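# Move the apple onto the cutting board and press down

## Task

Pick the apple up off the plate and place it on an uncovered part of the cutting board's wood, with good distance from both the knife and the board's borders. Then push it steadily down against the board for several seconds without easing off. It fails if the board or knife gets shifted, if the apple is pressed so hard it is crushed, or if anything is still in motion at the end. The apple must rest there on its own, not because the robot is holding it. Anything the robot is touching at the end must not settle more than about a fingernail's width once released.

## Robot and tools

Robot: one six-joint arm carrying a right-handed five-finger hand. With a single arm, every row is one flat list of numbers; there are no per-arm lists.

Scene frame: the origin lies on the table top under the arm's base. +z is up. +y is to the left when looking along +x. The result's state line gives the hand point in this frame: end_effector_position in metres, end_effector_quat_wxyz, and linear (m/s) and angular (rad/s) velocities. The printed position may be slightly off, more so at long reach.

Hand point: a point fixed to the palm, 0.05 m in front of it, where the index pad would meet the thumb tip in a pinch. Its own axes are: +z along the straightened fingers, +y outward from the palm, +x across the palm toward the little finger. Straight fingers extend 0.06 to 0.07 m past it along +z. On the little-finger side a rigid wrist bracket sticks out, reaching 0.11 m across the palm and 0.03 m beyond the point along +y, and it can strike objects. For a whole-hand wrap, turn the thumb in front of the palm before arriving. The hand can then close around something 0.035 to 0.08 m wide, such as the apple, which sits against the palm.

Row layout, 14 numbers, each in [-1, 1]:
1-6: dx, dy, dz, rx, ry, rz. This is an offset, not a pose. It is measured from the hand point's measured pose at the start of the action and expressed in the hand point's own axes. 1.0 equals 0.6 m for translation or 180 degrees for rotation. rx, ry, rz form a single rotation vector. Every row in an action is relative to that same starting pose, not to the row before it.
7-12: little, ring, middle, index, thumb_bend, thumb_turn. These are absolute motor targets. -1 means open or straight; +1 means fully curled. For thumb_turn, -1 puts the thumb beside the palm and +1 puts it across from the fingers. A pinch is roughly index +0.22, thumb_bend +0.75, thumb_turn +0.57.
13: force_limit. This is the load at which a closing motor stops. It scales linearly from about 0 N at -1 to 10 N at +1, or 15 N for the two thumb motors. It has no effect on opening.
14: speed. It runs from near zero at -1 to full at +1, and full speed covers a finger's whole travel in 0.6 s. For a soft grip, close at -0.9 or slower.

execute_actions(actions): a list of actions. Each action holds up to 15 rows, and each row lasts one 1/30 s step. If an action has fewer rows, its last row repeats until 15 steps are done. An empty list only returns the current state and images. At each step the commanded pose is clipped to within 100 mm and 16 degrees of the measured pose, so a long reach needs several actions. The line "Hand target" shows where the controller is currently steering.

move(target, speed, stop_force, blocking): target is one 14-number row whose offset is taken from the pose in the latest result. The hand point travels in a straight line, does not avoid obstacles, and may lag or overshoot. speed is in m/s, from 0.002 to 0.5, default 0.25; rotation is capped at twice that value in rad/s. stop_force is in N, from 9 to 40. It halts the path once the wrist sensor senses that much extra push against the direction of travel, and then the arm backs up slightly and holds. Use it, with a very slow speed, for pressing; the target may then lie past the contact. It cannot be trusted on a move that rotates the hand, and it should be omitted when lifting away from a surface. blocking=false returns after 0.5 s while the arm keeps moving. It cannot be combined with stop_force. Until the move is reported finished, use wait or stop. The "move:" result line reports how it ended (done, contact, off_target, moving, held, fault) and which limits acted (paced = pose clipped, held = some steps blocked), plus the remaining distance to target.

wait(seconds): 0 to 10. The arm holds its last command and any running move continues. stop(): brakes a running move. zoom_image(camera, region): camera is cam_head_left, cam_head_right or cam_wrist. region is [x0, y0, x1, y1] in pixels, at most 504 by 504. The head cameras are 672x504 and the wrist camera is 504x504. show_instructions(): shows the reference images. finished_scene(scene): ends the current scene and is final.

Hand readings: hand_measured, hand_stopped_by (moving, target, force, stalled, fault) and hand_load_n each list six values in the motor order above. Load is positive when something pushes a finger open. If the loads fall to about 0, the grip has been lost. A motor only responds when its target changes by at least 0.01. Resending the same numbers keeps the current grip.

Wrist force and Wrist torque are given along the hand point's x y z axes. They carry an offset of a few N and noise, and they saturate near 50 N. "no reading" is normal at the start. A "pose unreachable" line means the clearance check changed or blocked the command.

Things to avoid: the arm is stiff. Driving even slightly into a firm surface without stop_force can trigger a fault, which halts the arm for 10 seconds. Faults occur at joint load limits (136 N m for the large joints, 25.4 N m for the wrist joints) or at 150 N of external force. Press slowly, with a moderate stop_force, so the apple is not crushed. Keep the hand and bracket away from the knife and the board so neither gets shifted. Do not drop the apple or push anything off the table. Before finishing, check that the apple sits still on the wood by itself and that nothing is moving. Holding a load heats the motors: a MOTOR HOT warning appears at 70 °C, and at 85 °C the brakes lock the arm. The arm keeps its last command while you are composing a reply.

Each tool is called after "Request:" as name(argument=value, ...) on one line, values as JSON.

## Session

Request:
execute_actions(actions=[])

Request:
show_instructions()

Scene clock: 0.00 s.
end_effector_position=(+0.1833, -0.0932, +0.1823) hand_measured=(-1.000, -1.000, -1.000, -1.000, -1.000, -1.000) hand_load_n=(+0.0, +0.0, +0.0, +0.0, +0.0, +0.0) hand_stopped_by=(target, target, target, target, target, target) hand_force_limit=0.00 hand_speed=-0.80 end_effector_quat_wxyz=(-0.268, -0.239, +0.913, -0.191) end_effector_velocity=(-0.001, +0.000, +0.000) end_effector_angular_velocity=(+0.000, +0.003, -0.000)
Joint positions: [-0.693 -0.849  2.225  0.282  2.029 -2.753]
Joint velocities: [ 0.    -0.     0.001  0.001  0.002  0.   ]
Joint torques (N m, as the arm reports them, + toward a larger angle): no reading
Wrist force (N, on the end effector, along its own x y z axes, offset not removed): no reading
Wrist torque (N m, same axes, about the end effector's origin, offset not removed): no reading
Hand target: +0.183, -0.093, +0.182; -0.268, -0.239, +0.913, -0.191

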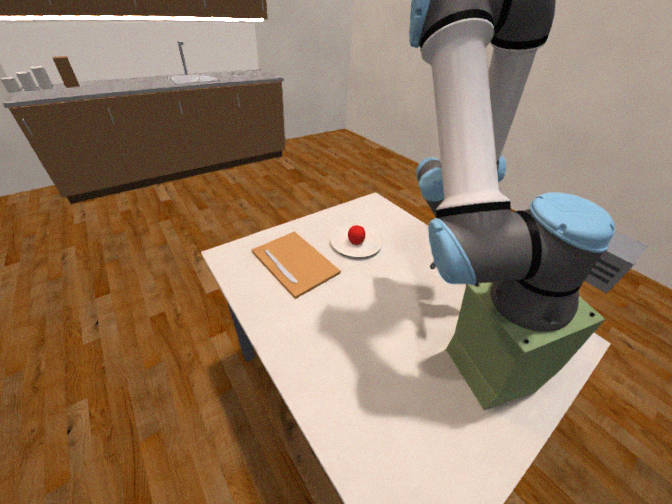

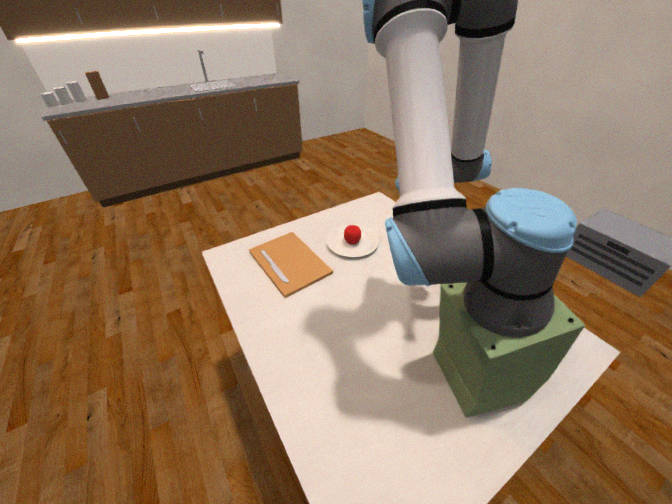

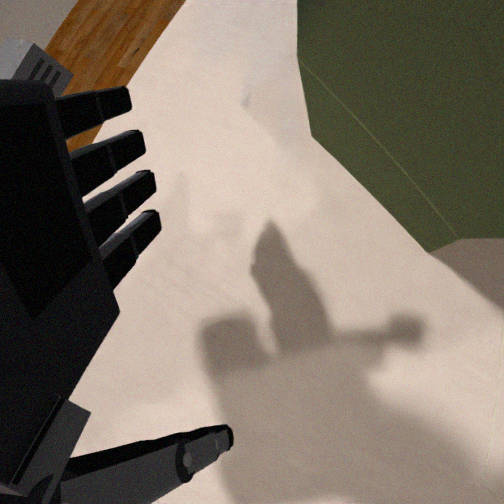

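Reference images for this scene: FIVE-FINGER HAND page 1.

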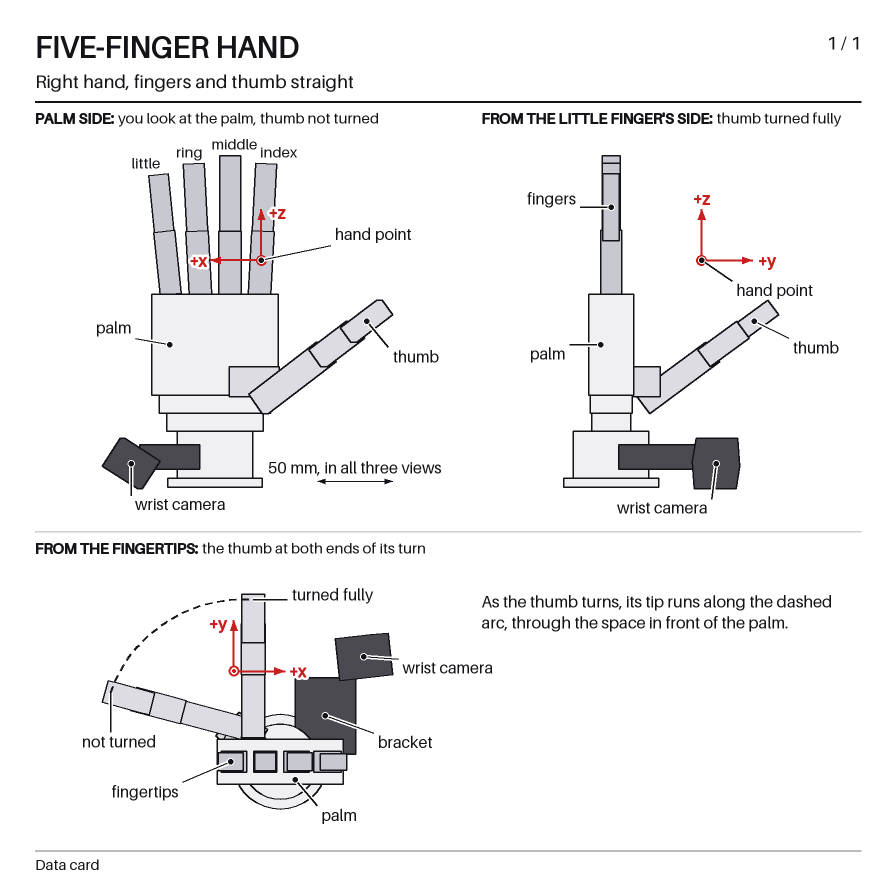

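Request:
move(target=[-0.6162,-0.3678,-0.258,0.1299,-0.1718,0.1029,1,-1,-1,-1,-1,1,0.2,0.5], speed=0.3)

Scene clock: 3.70 s.
end_effector_position=(+0.6380, -0.0752, +0.1371) hand_measured=(+1.000, -1.000, -1.000, -1.000, -1.000, +1.000) hand_load_n=(+0.0, +0.0, +0.0, +0.0, +0.0, +0.0) hand_stopped_by=(target, target, target, target, target, target) hand_force_limit=0.20 hand_speed=0.50 end_effector_quat_wxyz=(+0.069, -0.183, +0.920, -0.339) end_effector_velocity=(+0.002, -0.000, -0.001) end_effector_angular_velocity=(-0.001, -0.002, -0.000)
Joint positions: [-0.26  -0.614  1.37   0.371  1.924 -2.22 ]
Joint velocities: [ 0.001  0.005 -0.009  0.002  0.001  0.001]
Joint torques (N m, as the arm reports them, + toward a larger angle): [ -4.23 -34.66 -27.71   3.48   2.25   1.55]
Wrist force (N, on the end effector, along its own x y z axes, offset not removed): [-0.1 0.7 1.6]
Wrist torque (N m, same axes, about the end effector's origin, offset not removed): [0.10 0.12 -0.18]
Hand target: +0.638, -0.075, +0.137; +0.069, -0.183, +0.920, -0.339
Off the commanded pose: 0.001 m, 0 deg.
move: done

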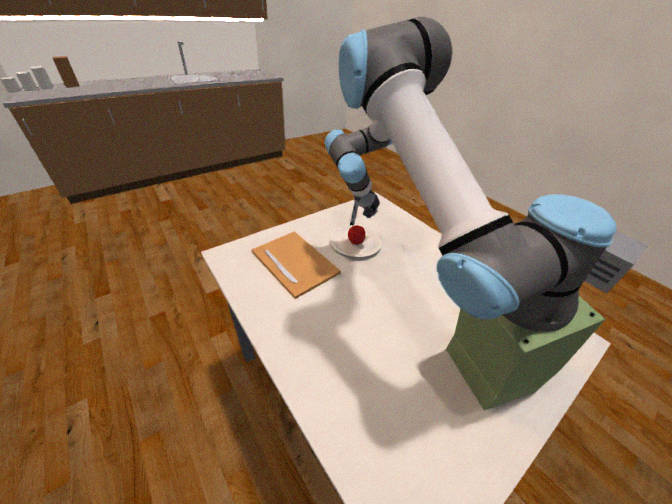

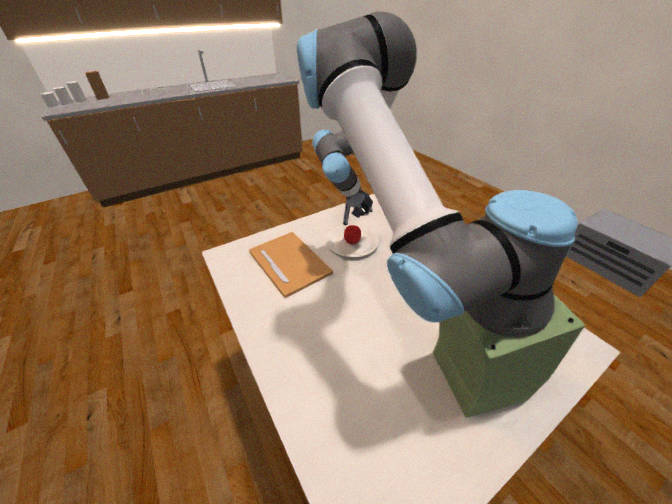

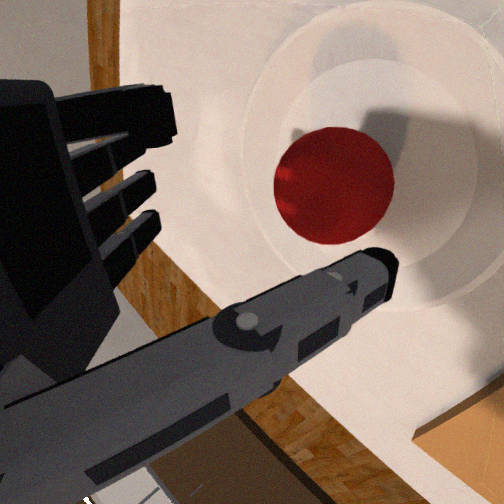

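Request:
move(target=[0,0.088,0.1112,0,0,0,1,-1,-1,-1,-1,1,0.2,0.5], speed=0.08, stop_force=9)

Request:
move(target=[0,0.0168,0.0197,0,0,0,1,-1,-1,-1,-1,1,0.2,0.5], speed=0.03, stop_force=9)

Scene clock: 5.80 s.
end_effector_position=(+0.6394, -0.0781, +0.0524) hand_measured=(+1.000, -1.000, -1.000, -1.000, -1.000, +1.000) hand_load_n=(+0.0, +0.0, +0.0, +0.0, +0.0, +0.0) hand_stopped_by=(target, target, target, target, target, target) hand_force_limit=0.20 hand_speed=0.50 end_effector_quat_wxyz=(+0.069, -0.183, +0.920, -0.339) end_effector_velocity=(+0.001, +0.000, -0.002) end_effector_angular_velocity=(-0.001, -0.001, +0.001)
Joint positions: [-0.231 -0.452  1.301  0.289  1.937 -2.192]
Joint velocities: [ 0.002  0.005 -0.005 -0.002  0.001  0.   ]
Joint torques (N m, as the arm reports them, + toward a larger angle): [ -1.23 -38.69 -24.93  -0.1    2.19   1.53]
Wrist force (N, on the end effector, along its own x y z axes, offset not removed): [-2.6 0.2 1.4]
Wrist torque (N m, same axes, about the end effector's origin, offset not removed): [0.08 0.54 -0.28]
Hand target: +0.639, -0.078, +0.052; +0.069, -0.183, +0.920, -0.339
Off the commanded pose: 0.000 m, 0 deg.
move: done

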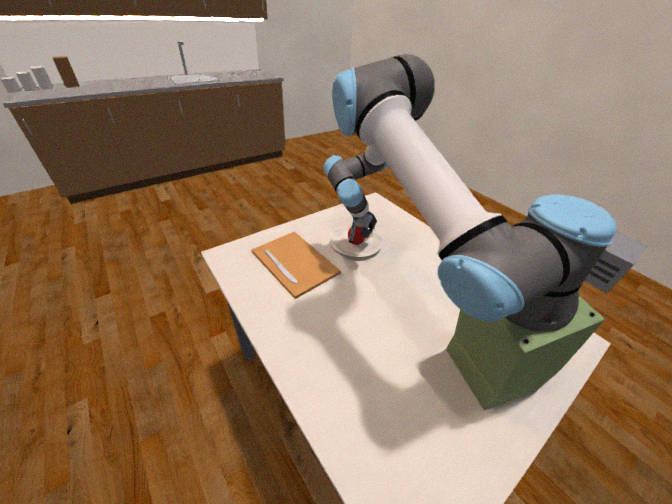

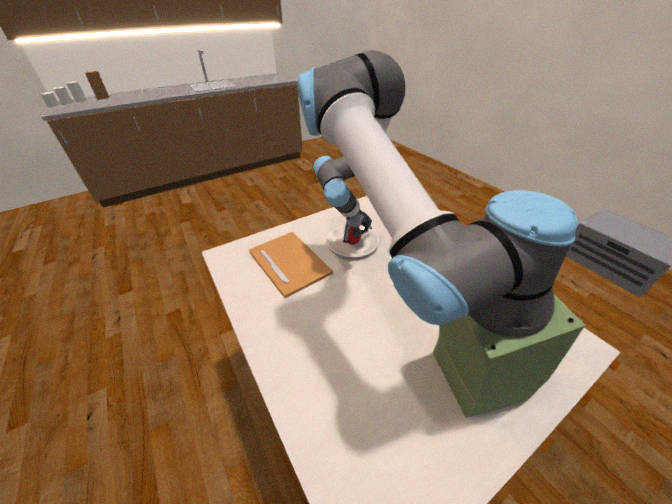

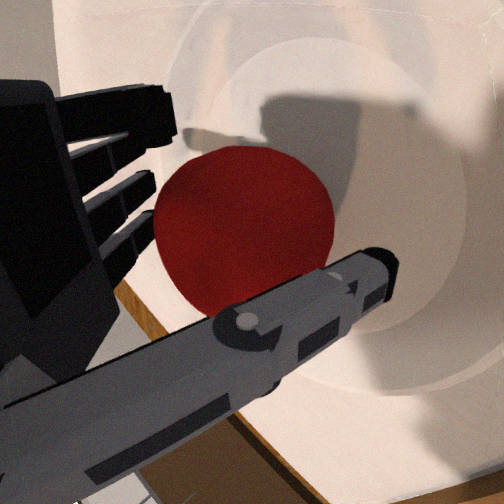

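Scene clock: 6.67 s.
end_effector_position=(+0.6394, -0.0781, +0.0372) hand_measured=(+1.000, -1.000, -1.000, -1.000, -1.000, +1.000) hand_load_n=(+0.0, +0.0, +0.0, +0.0, +0.0, +0.0) hand_stopped_by=(target, target, target, target, target, target) hand_force_limit=0.20 hand_speed=0.50 end_effector_quat_wxyz=(+0.069, -0.183, +0.920, -0.339) end_effector_velocity=(+0.000, -0.000, -0.002) end_effector_angular_velocity=(+0.001, -0.000, -0.000)
Joint positions: [-0.225 -0.422  1.285  0.278  1.939 -2.186]
Joint velocities: [ 0.     0.004 -0.002 -0.002 -0.     0.   ]
Joint torques (N m, as the arm reports them, + toward a larger angle): [ -3.77 -38.4  -23.44   0.02   2.53   1.26]
Wrist force (N, on the end effector, along its own x y z axes, offset not removed): [-0.6 0.7 2.6]
Wrist torque (N m, same axes, about the end effector's origin, offset not removed): [0.11 0.14 -0.08]
Hand target: +0.639, -0.078, +0.037; +0.069, -0.183, +0.920, -0.339
Off the commanded pose: 0.000 m, 0 deg.
move: done

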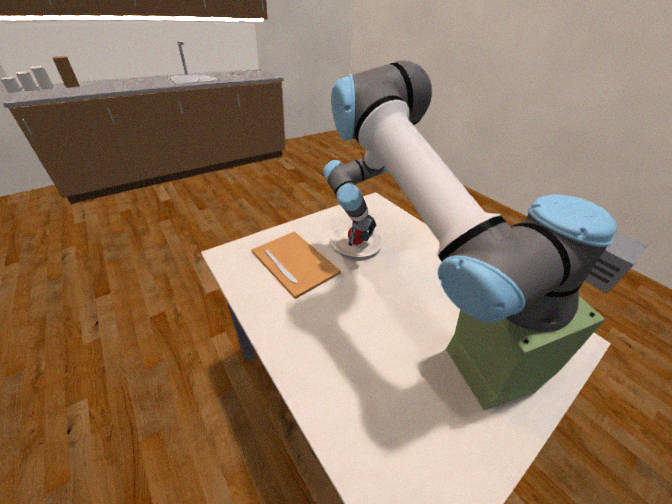

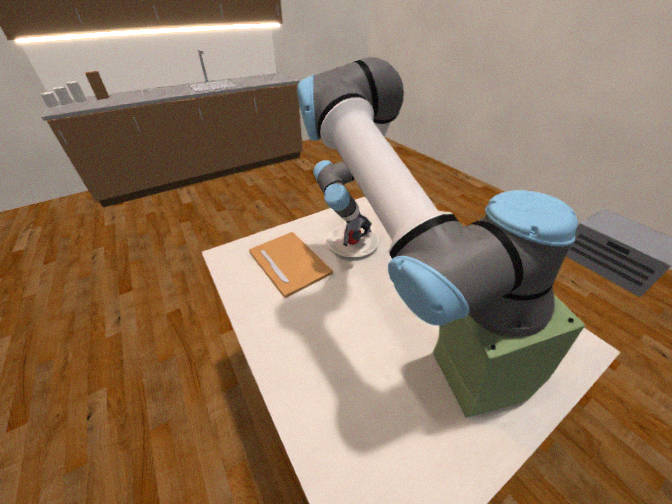

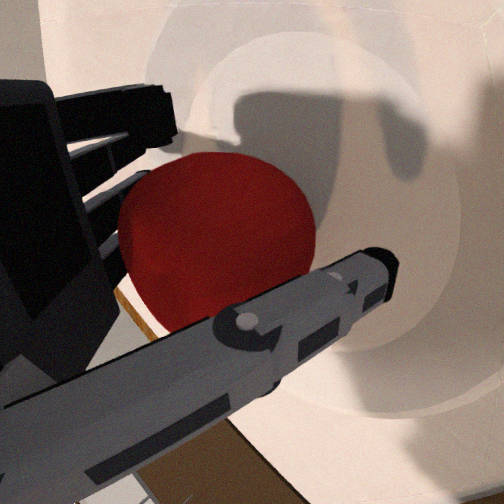

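Request:
execute_actions(actions=[[[0,0,0,0,0,0,1,1,-1,1,1,1,0.2,-0.6]],[[0,0,0,0,0,0,1,1,-1,1,1,1,0.2,-0.6]],[[0,0,0,0,0,0,1,1,-1,1,1,1,0.2,-0.6]],[[0,0,0,0,0,0,1,1,-1,1,1,1,0.2,-0.6]]])

Request:
zoom_image(camera="cam_head_left", region=[220, 170, 400, 330])

Scene clock: 9.00 s.
end_effector_position=(+0.6395, -0.0781, +0.0372) hand_measured=(+1.000, -0.048, -1.000, -0.252, -0.526, +1.000) hand_load_n=(+0.0, +6.5, +0.0, +9.0, +11.5, +2.5) hand_stopped_by=(target, force, target, force, force, target) hand_force_limit=0.20 hand_speed=-0.60 end_effector_quat_wxyz=(+0.069, -0.183, +0.920, -0.339) end_effector_velocity=(-0.001, +0.000, -0.000) end_effector_angular_velocity=(+0.000, +0.002, +0.001)
Joint positions: [-0.225 -0.422  1.284  0.278  1.939 -2.186]
Joint velocities: [ 0.001 -0.     0.002 -0.    -0.    -0.001]
Joint torques (N m, as the arm reports them, + toward a larger angle): [-16.09 -52.21  -3.02   3.02   1.33  -0.56]
Wrist force (N, on the end effector, along its own x y z axes, offset not removed): [-0.5 0.7 5.1]
Wrist torque (N m, same axes, about the end effector's origin, offset not removed): [-0.17 0.04 -0.15]
Hand target: +0.639, -0.078, +0.037; +0.069, -0.183, +0.920, -0.339
Off the commanded pose: 0.000 m, 0 deg.

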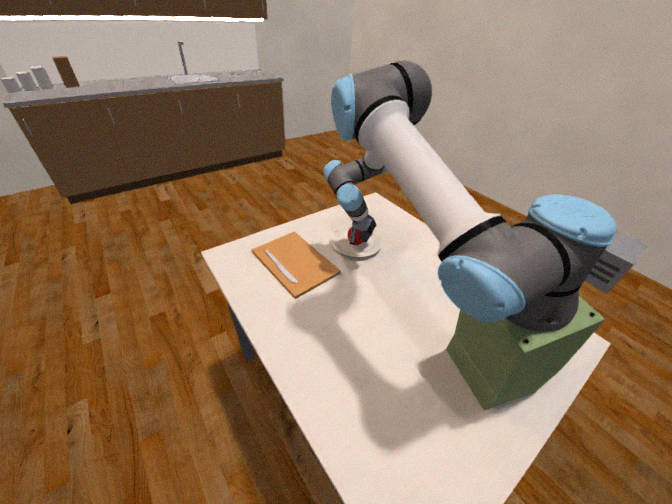

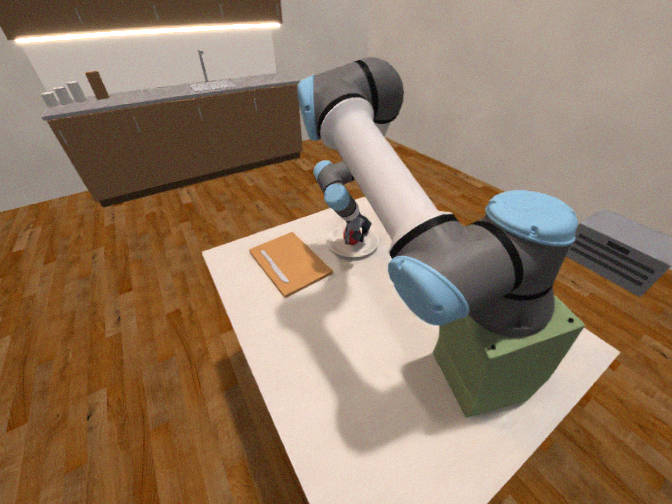

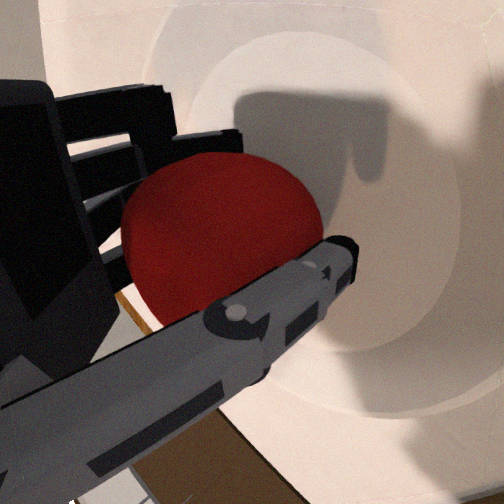

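Region (220, 170, 400, 330) of cam_head_left's 672x504 image, scaled by 2.800, with more detail than that image has.

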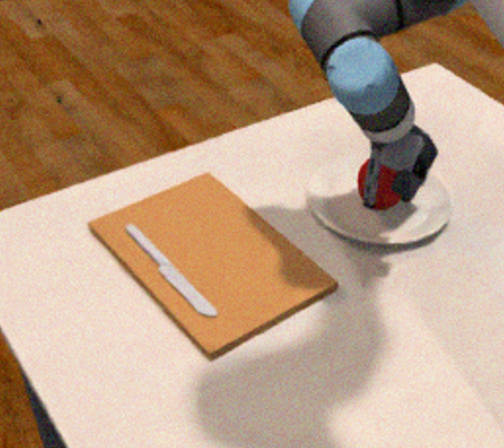

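Request:
move(target=[0,-0.027,-0.0318,0,0,0,1,1,-1,1,1,1,0.2,-0.6], speed=0.1)

Request:
move(target=[-0.156,0.253,-0.2987,0,0,0,1,1,-1,1,1,1,0.2,-0.6], speed=0.2)

Scene clock: 10.93 s.
end_effector_position=(+0.6394, -0.0780, +0.0620) hand_measured=(+1.000, -0.048, -1.000, -0.252, -0.526, +1.000) hand_load_n=(+0.0, +6.5, +0.0, +9.0, +11.5, +2.5) hand_stopped_by=(target, force, target, force, force, target) hand_force_limit=0.20 hand_speed=-0.60 end_effector_quat_wxyz=(+0.069, -0.183, +0.920, -0.339) end_effector_velocity=(-0.002, +0.000, +0.001) end_effector_angular_velocity=(+0.001, +0.004, -0.001)
Joint positions: [-0.235 -0.471  1.311  0.296  1.935 -2.195]
Joint velocities: [-0.001 -0.003  0.004  0.003 -0.001 -0.   ]
Joint torques (N m, as the arm reports them, + toward a larger angle): [-20.56 -54.25   0.71   3.48  -0.68  -1.2 ]
Wrist force (N, on the end effector, along its own x y z axes, offset not removed): [-0.9 2.0 2.8]
Wrist torque (N m, same axes, about the end effector's origin, offset not removed): [0.19 0.16 -0.20]
Hand target: +0.639, -0.078, +0.062; +0.069, -0.183, +0.920, -0.339
Off the commanded pose: 0.000 m, 0 deg.
move: done

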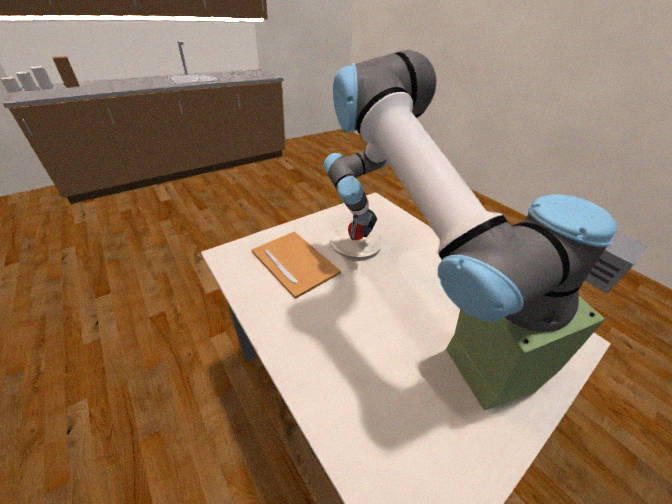

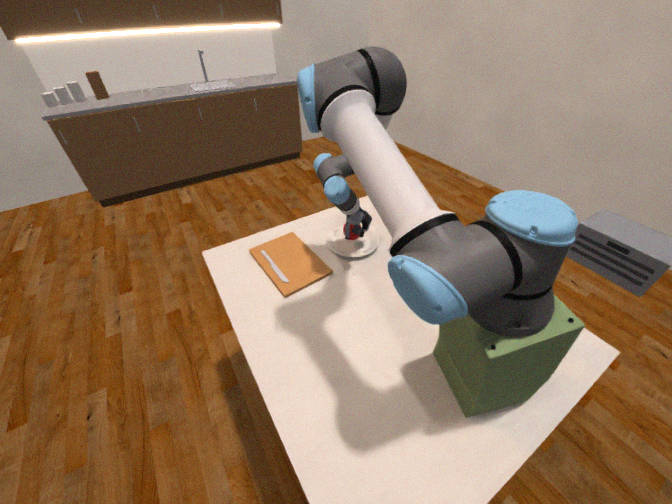

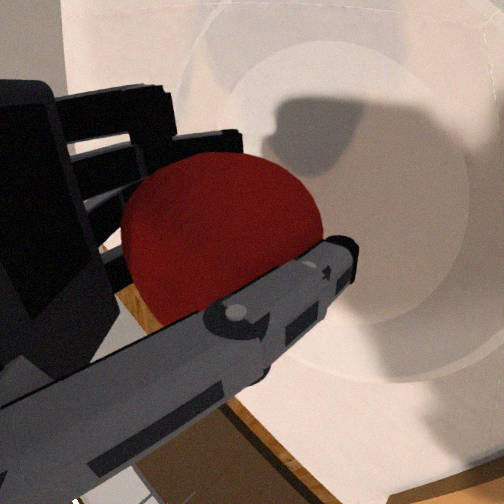

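Scene clock: 12.83 s.
end_effector_position=(+0.6371, +0.1716, +0.0996) hand_measured=(+1.000, -0.048, -1.000, -0.252, -0.526, +1.000) hand_load_n=(+0.0, +6.5, +0.0, +9.0, +11.5, +2.5) hand_stopped_by=(target, force, target, force, force, target) hand_force_limit=0.20 hand_speed=-0.60 end_effector_quat_wxyz=(+0.069, -0.183, +0.920, -0.339) end_effector_velocity=(+0.000, +0.003, +0.001) end_effector_angular_velocity=(+0.000, +0.001, -0.002)
Joint positions: [ 0.179 -0.487  1.102  0.705  2.076 -1.765]
Joint velocities: [ 0.004  0.002 -0.008  0.01   0.001  0.007]
Joint torques (N m, as the arm reports them, + toward a larger angle): [ -0.03 -43.01 -26.85   4.07   2.61   1.28]
Wrist force (N, on the end effector, along its own x y z axes, offset not removed): [-2.3 0.8 3.5]
Wrist torque (N m, same axes, about the end effector's origin, offset not removed): [0.05 0.36 -0.21]
Hand target: +0.637, +0.172, +0.100; +0.069, -0.183, +0.920, -0.339
Off the commanded pose: 0.001 m, 0 deg.
move: done

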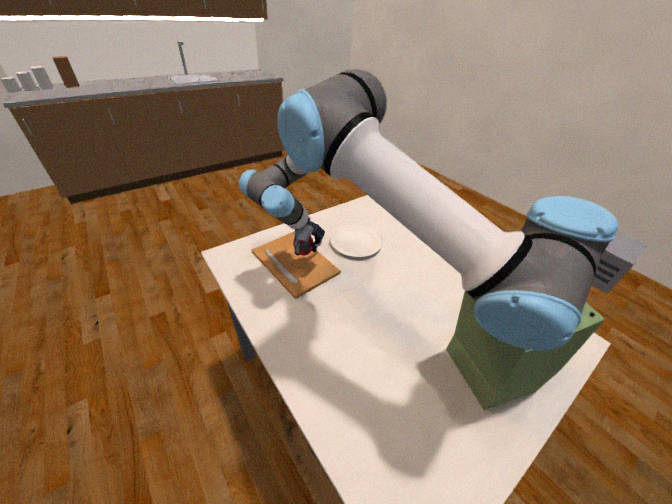

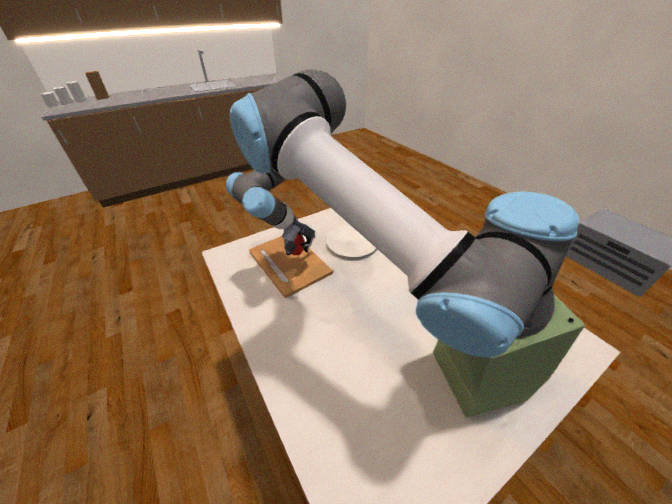

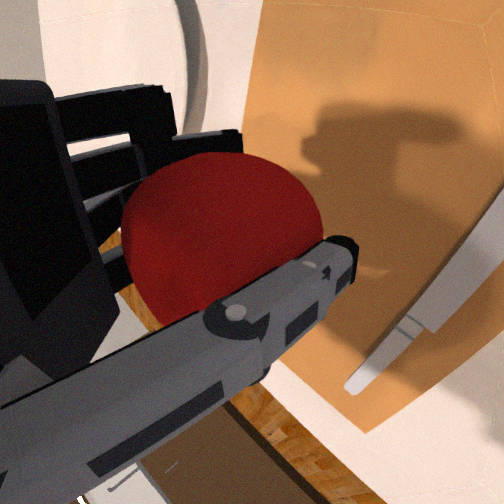

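Request:
move(target=[-0.0282,0.0405,0.074,0,0,0,1,1,-1,1,1,1,0.2,-0.6], speed=0.08)

Request:
zoom_image(camera="cam_head_right", region=[220, 170, 400, 330])

Request:
zoom_image(camera="cam_head_left", region=[220, 170, 400, 330])

Scene clock: 15.80 s.
end_effector_position=(+0.6568, +0.1685, +0.0504) hand_measured=(+1.000, -0.048, -1.000, -0.252, -0.526, +1.000) hand_load_n=(+0.0, +6.5, +0.0, +9.0, +11.5, +2.5) hand_stopped_by=(target, force, target, force, force, target) hand_force_limit=0.20 hand_speed=-0.60 end_effector_quat_wxyz=(+0.069, -0.183, +0.920, -0.339) end_effector_velocity=(+0.002, -0.001, -0.001) end_effector_angular_velocity=(-0.003, -0.002, -0.002)
Joint positions: [ 0.183 -0.357  0.962  0.716  2.077 -1.761]
Joint velocities: [ 0.     0.005 -0.009  0.003  0.004  0.002]
Joint torques (N m, as the arm reports them, + toward a larger angle): [  0.12 -43.56 -28.61   3.73   2.61   1.67]
Wrist force (N, on the end effector, along its own x y z axes, offset not removed): [-0.7 0.2 3.9]
Wrist torque (N m, same axes, about the end effector's origin, offset not removed): [-0.13 0.05 -0.15]
Hand target: +0.657, +0.169, +0.050; +0.069, -0.183, +0.920, -0.339
Off the commanded pose: 0.000 m, 0 deg.
move: done

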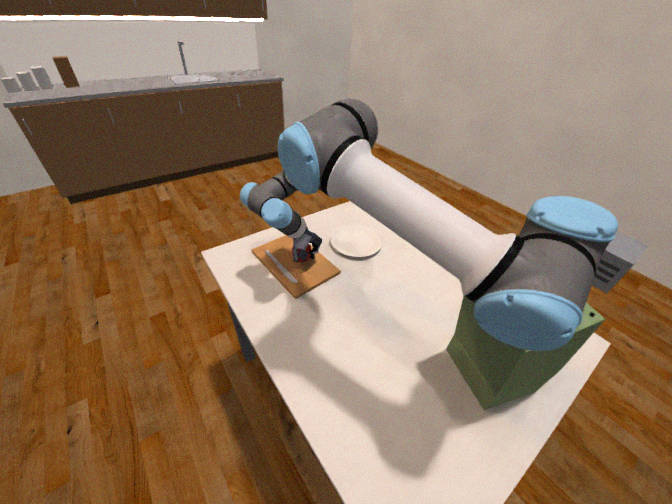

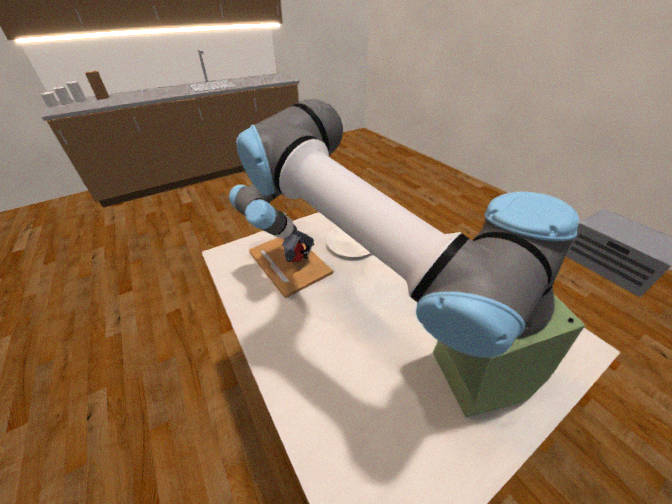

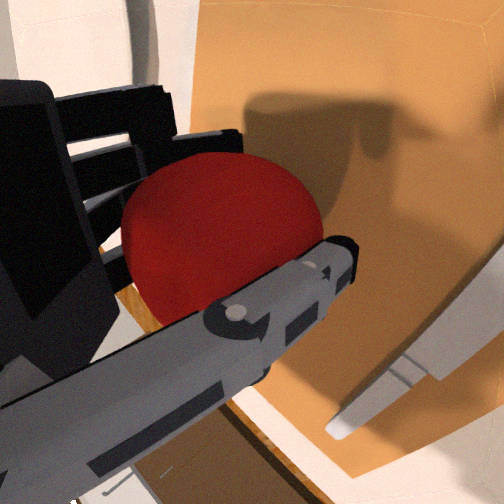

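Region (220, 170, 400, 330) of cam_head_right's 672x504 image, scaled by 2.800, with more detail than that image has.

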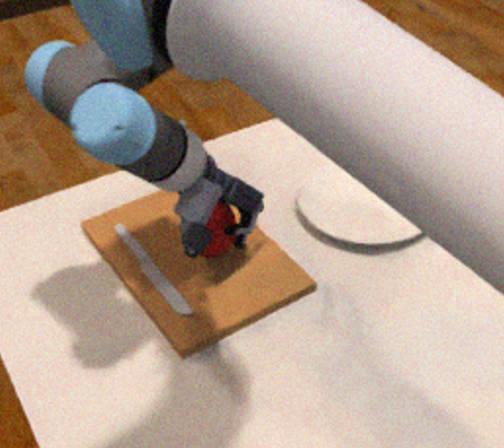

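Region (220, 170, 400, 330) of cam_head_left's 672x504 image, scaled by 2.800, with more detail than that image has.

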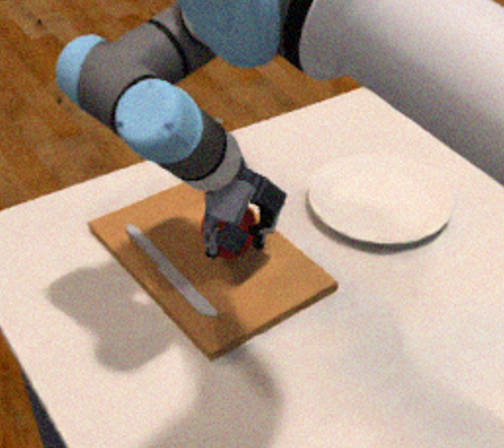

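Request:
execute_actions(actions=[[[0,0.0032,0.0038,0,0,0,1,1,-1,1,1,1,0.2,-0.6]]])

Request:
move(target=[0,0.0162,0.019,0,0,0,1,1,-1,1,1,1,0.2,-0.6], speed=0.003, stop_force=22)

Request:
wait(seconds=2)

Request:
wait(seconds=5)

Scene clock: 16.83 s.
end_effector_position=(+0.6568, +0.1685, +0.0474) hand_measured=(+1.000, -0.048, -1.000, -0.252, -0.526, +1.000) hand_load_n=(+0.0, +6.5, +0.0, +9.0, +11.5, +2.5) hand_stopped_by=(target, force, target, force, force, target) hand_force_limit=0.20 hand_speed=-0.60 end_effector_quat_wxyz=(+0.069, -0.183, +0.920, -0.339) end_effector_velocity=(-0.000, +0.000, -0.000) end_effector_angular_velocity=(-0.001, -0.001, +0.001)
Joint positions: [ 0.184 -0.351  0.958  0.715  2.077 -1.76 ]
Joint velocities: [ 0.001 -0.     0.001 -0.001  0.001  0.001]
Joint torques (N m, as the arm reports them, + toward a larger angle): [  0.07 -42.8  -27.44   0.77   2.46   1.54]
Wrist force (N, on the end effector, along its own x y z axes, offset not removed): [-0.4 -1.1 3.9]
Wrist torque (N m, same axes, about the end effector's origin, offset not removed): [-0.33 0.09 -0.14]
Hand target: +0.657, +0.169, +0.047; +0.069, -0.183, +0.920, -0.339
Off the commanded pose: 0.000 m, 0 deg.

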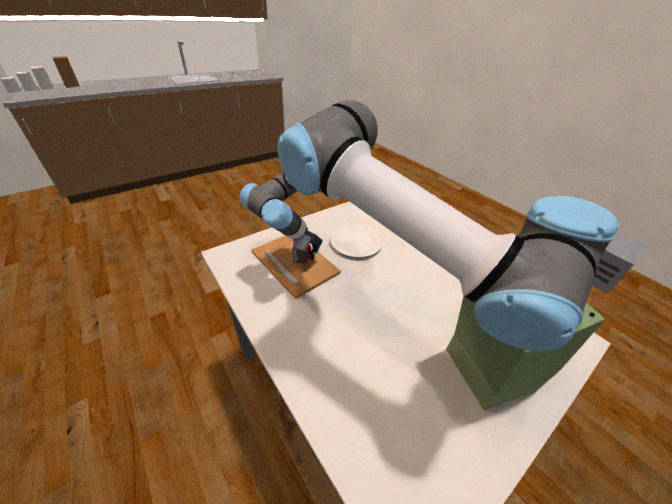

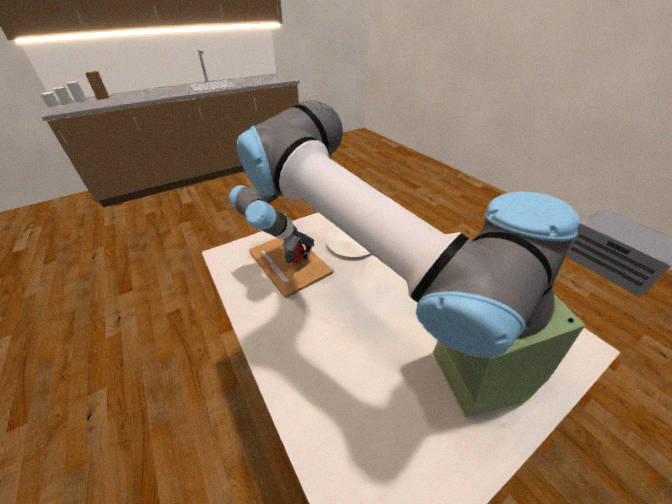

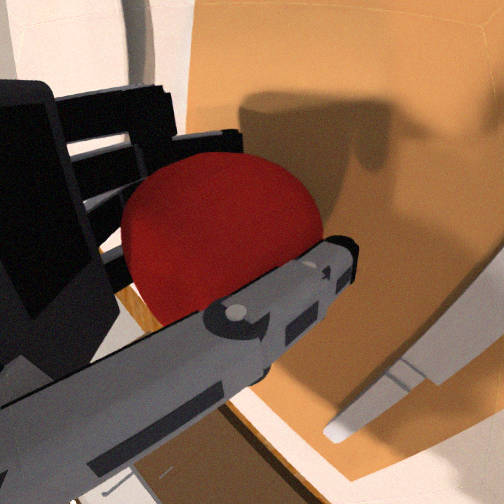

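Scene clock: 18.53 s.
end_effector_position=(+0.6569, +0.1685, +0.0436) hand_measured=(+1.000, -0.048, -1.000, -0.252, -0.526, +1.000) hand_load_n=(+0.0, +5.0, +0.0, +7.0, +11.5, +1.0) hand_stopped_by=(target, force, target, force, force, target) hand_force_limit=0.20 hand_speed=-0.60 end_effector_quat_wxyz=(+0.069, -0.183, +0.920, -0.339) end_effector_velocity=(+0.001, +0.001, +0.001) end_effector_angular_velocity=(+0.003, -0.003, -0.001)
Joint positions: [ 0.185 -0.343  0.952  0.713  2.078 -1.759]
Joint velocities: [-0.    -0.002 -0.    -0.    -0.002  0.002]
Joint torques (N m, as the arm reports them, + toward a larger angle): [ -5.39 -43.37  -0.92  -0.56  -0.15   0.56]
Wrist force (N, on the end effector, along its own x y z axes, offset not removed): [2.7 -16.0 -15.6]
Wrist torque (N m, same axes, about the end effector's origin, offset not removed): [-0.45 0.36 -0.35]
Hand target: +0.657, +0.168, +0.044; +0.069, -0.183, +0.920, -0.339
Off the commanded pose: 0.011 m, 0 deg.
move: contact

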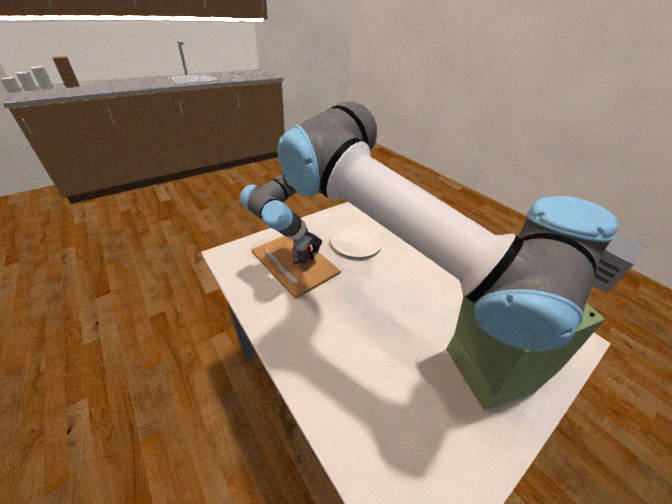

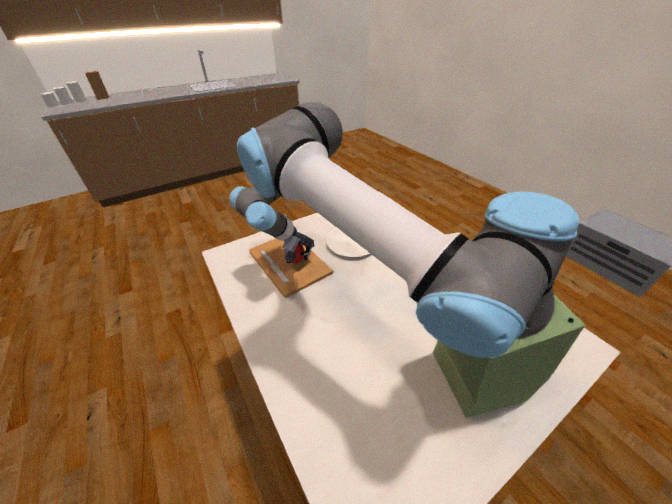

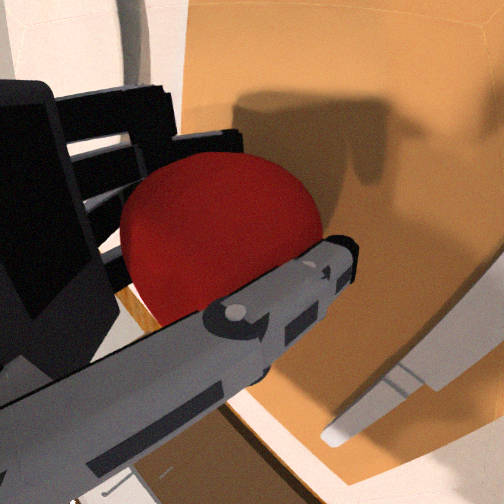

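Scene clock: 20.53 s.
end_effector_position=(+0.6569, +0.1685, +0.0437) hand_measured=(+1.000, -0.048, -1.000, -0.252, -0.526, +1.000) hand_load_n=(+0.0, +5.5, +0.0, +7.5, +11.5, +1.5) hand_stopped_by=(target, force, target, force, force, target) hand_force_limit=0.20 hand_speed=-0.60 end_effector_quat_wxyz=(+0.069, -0.183, +0.920, -0.339) end_effector_velocity=(+0.000, +0.000, +0.000) end_effector_angular_velocity=(+0.001, -0.000, +0.000)
Joint positions: [ 0.185 -0.343  0.953  0.714  2.078 -1.759]
Joint velocities: [ 0.    -0.     0.    -0.    -0.001 -0.   ]
Joint torques (N m, as the arm reports them, + toward a larger angle): [-16.12 -48.93   1.55   2.09  -2.29  -1.07]
Wrist force (N, on the end effector, along its own x y z axes, offset not removed): [0.9 -11.6 -12.1]
Wrist torque (N m, same axes, about the end effector's origin, offset not removed): [-0.13 0.41 -0.24]
Hand target: +0.657, +0.168, +0.044; +0.069, -0.183, +0.920, -0.339
Off the commanded pose: 0.011 m, 0 deg.
wait: 2.00 s; at rest by 0.17 s

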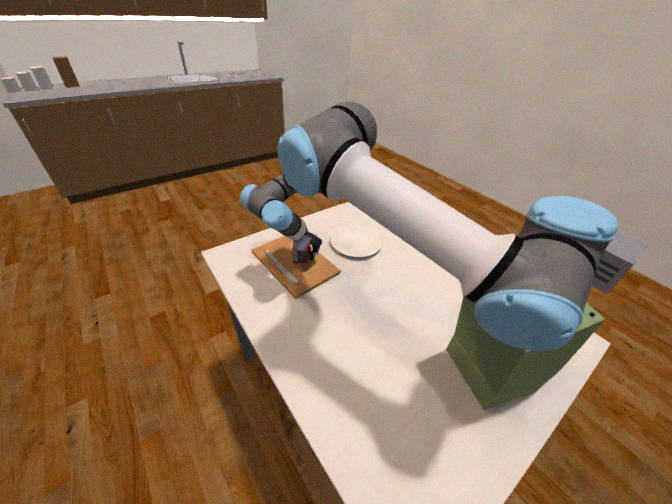

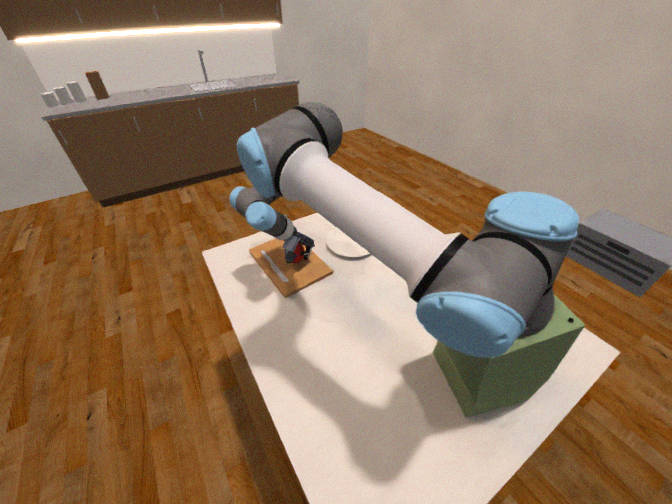

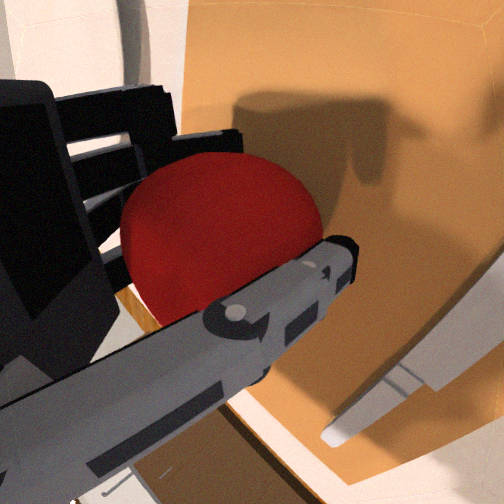

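Scene clock: 25.53 s.
end_effector_position=(+0.6569, +0.1685, +0.0437) hand_measured=(+1.000, -0.048, -1.000, -0.252, -0.526, +1.000) hand_load_n=(+0.0, +5.5, +0.0, +7.5, +11.5, +1.5) hand_stopped_by=(target, force, target, force, force, target) hand_force_limit=0.20 hand_speed=-0.60 end_effector_quat_wxyz=(+0.069, -0.183, +0.920, -0.339) end_effector_velocity=(-0.001, +0.000, -0.001) end_effector_angular_velocity=(+0.000, +0.001, -0.001)
Joint positions: [ 0.185 -0.343  0.953  0.714  2.078 -1.759]
Joint velocities: [ 0.001  0.001  0.001  0.    -0.     0.002]
Joint torques (N m, as the arm reports them, + toward a larger angle): [-14.7  -48.83   0.5    2.02  -2.1   -0.76]
Wrist force (N, on the end effector, along its own x y z axes, offset not removed): [1.9 -11.5 -12.7]
Wrist torque (N m, same axes, about the end effector's origin, offset not removed): [-0.04 0.27 -0.22]
Hand target: +0.657, +0.168, +0.044; +0.069, -0.183, +0.920, -0.339
Off the commanded pose: 0.011 m, 0 deg.
wait: 5.00 s; at rest by 0.17 s

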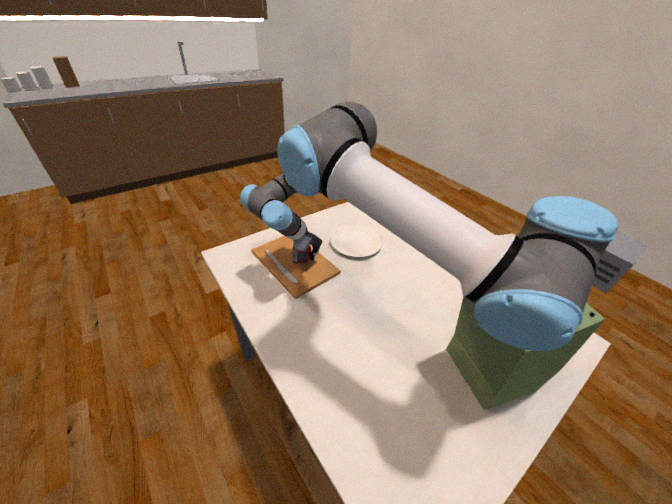

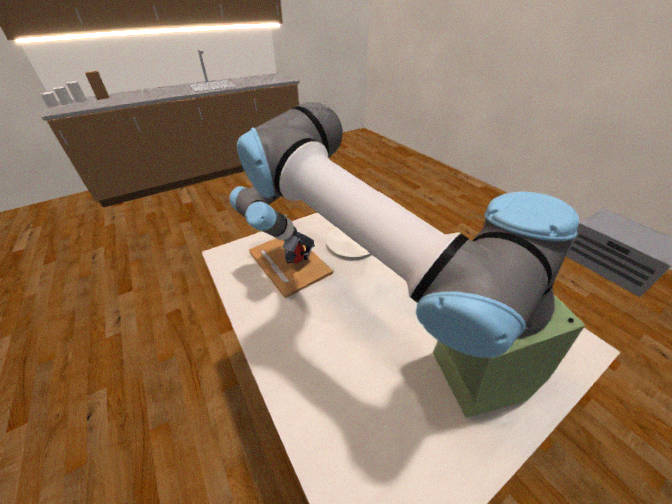

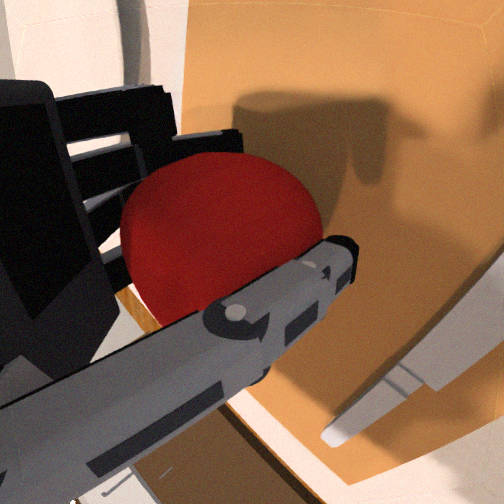

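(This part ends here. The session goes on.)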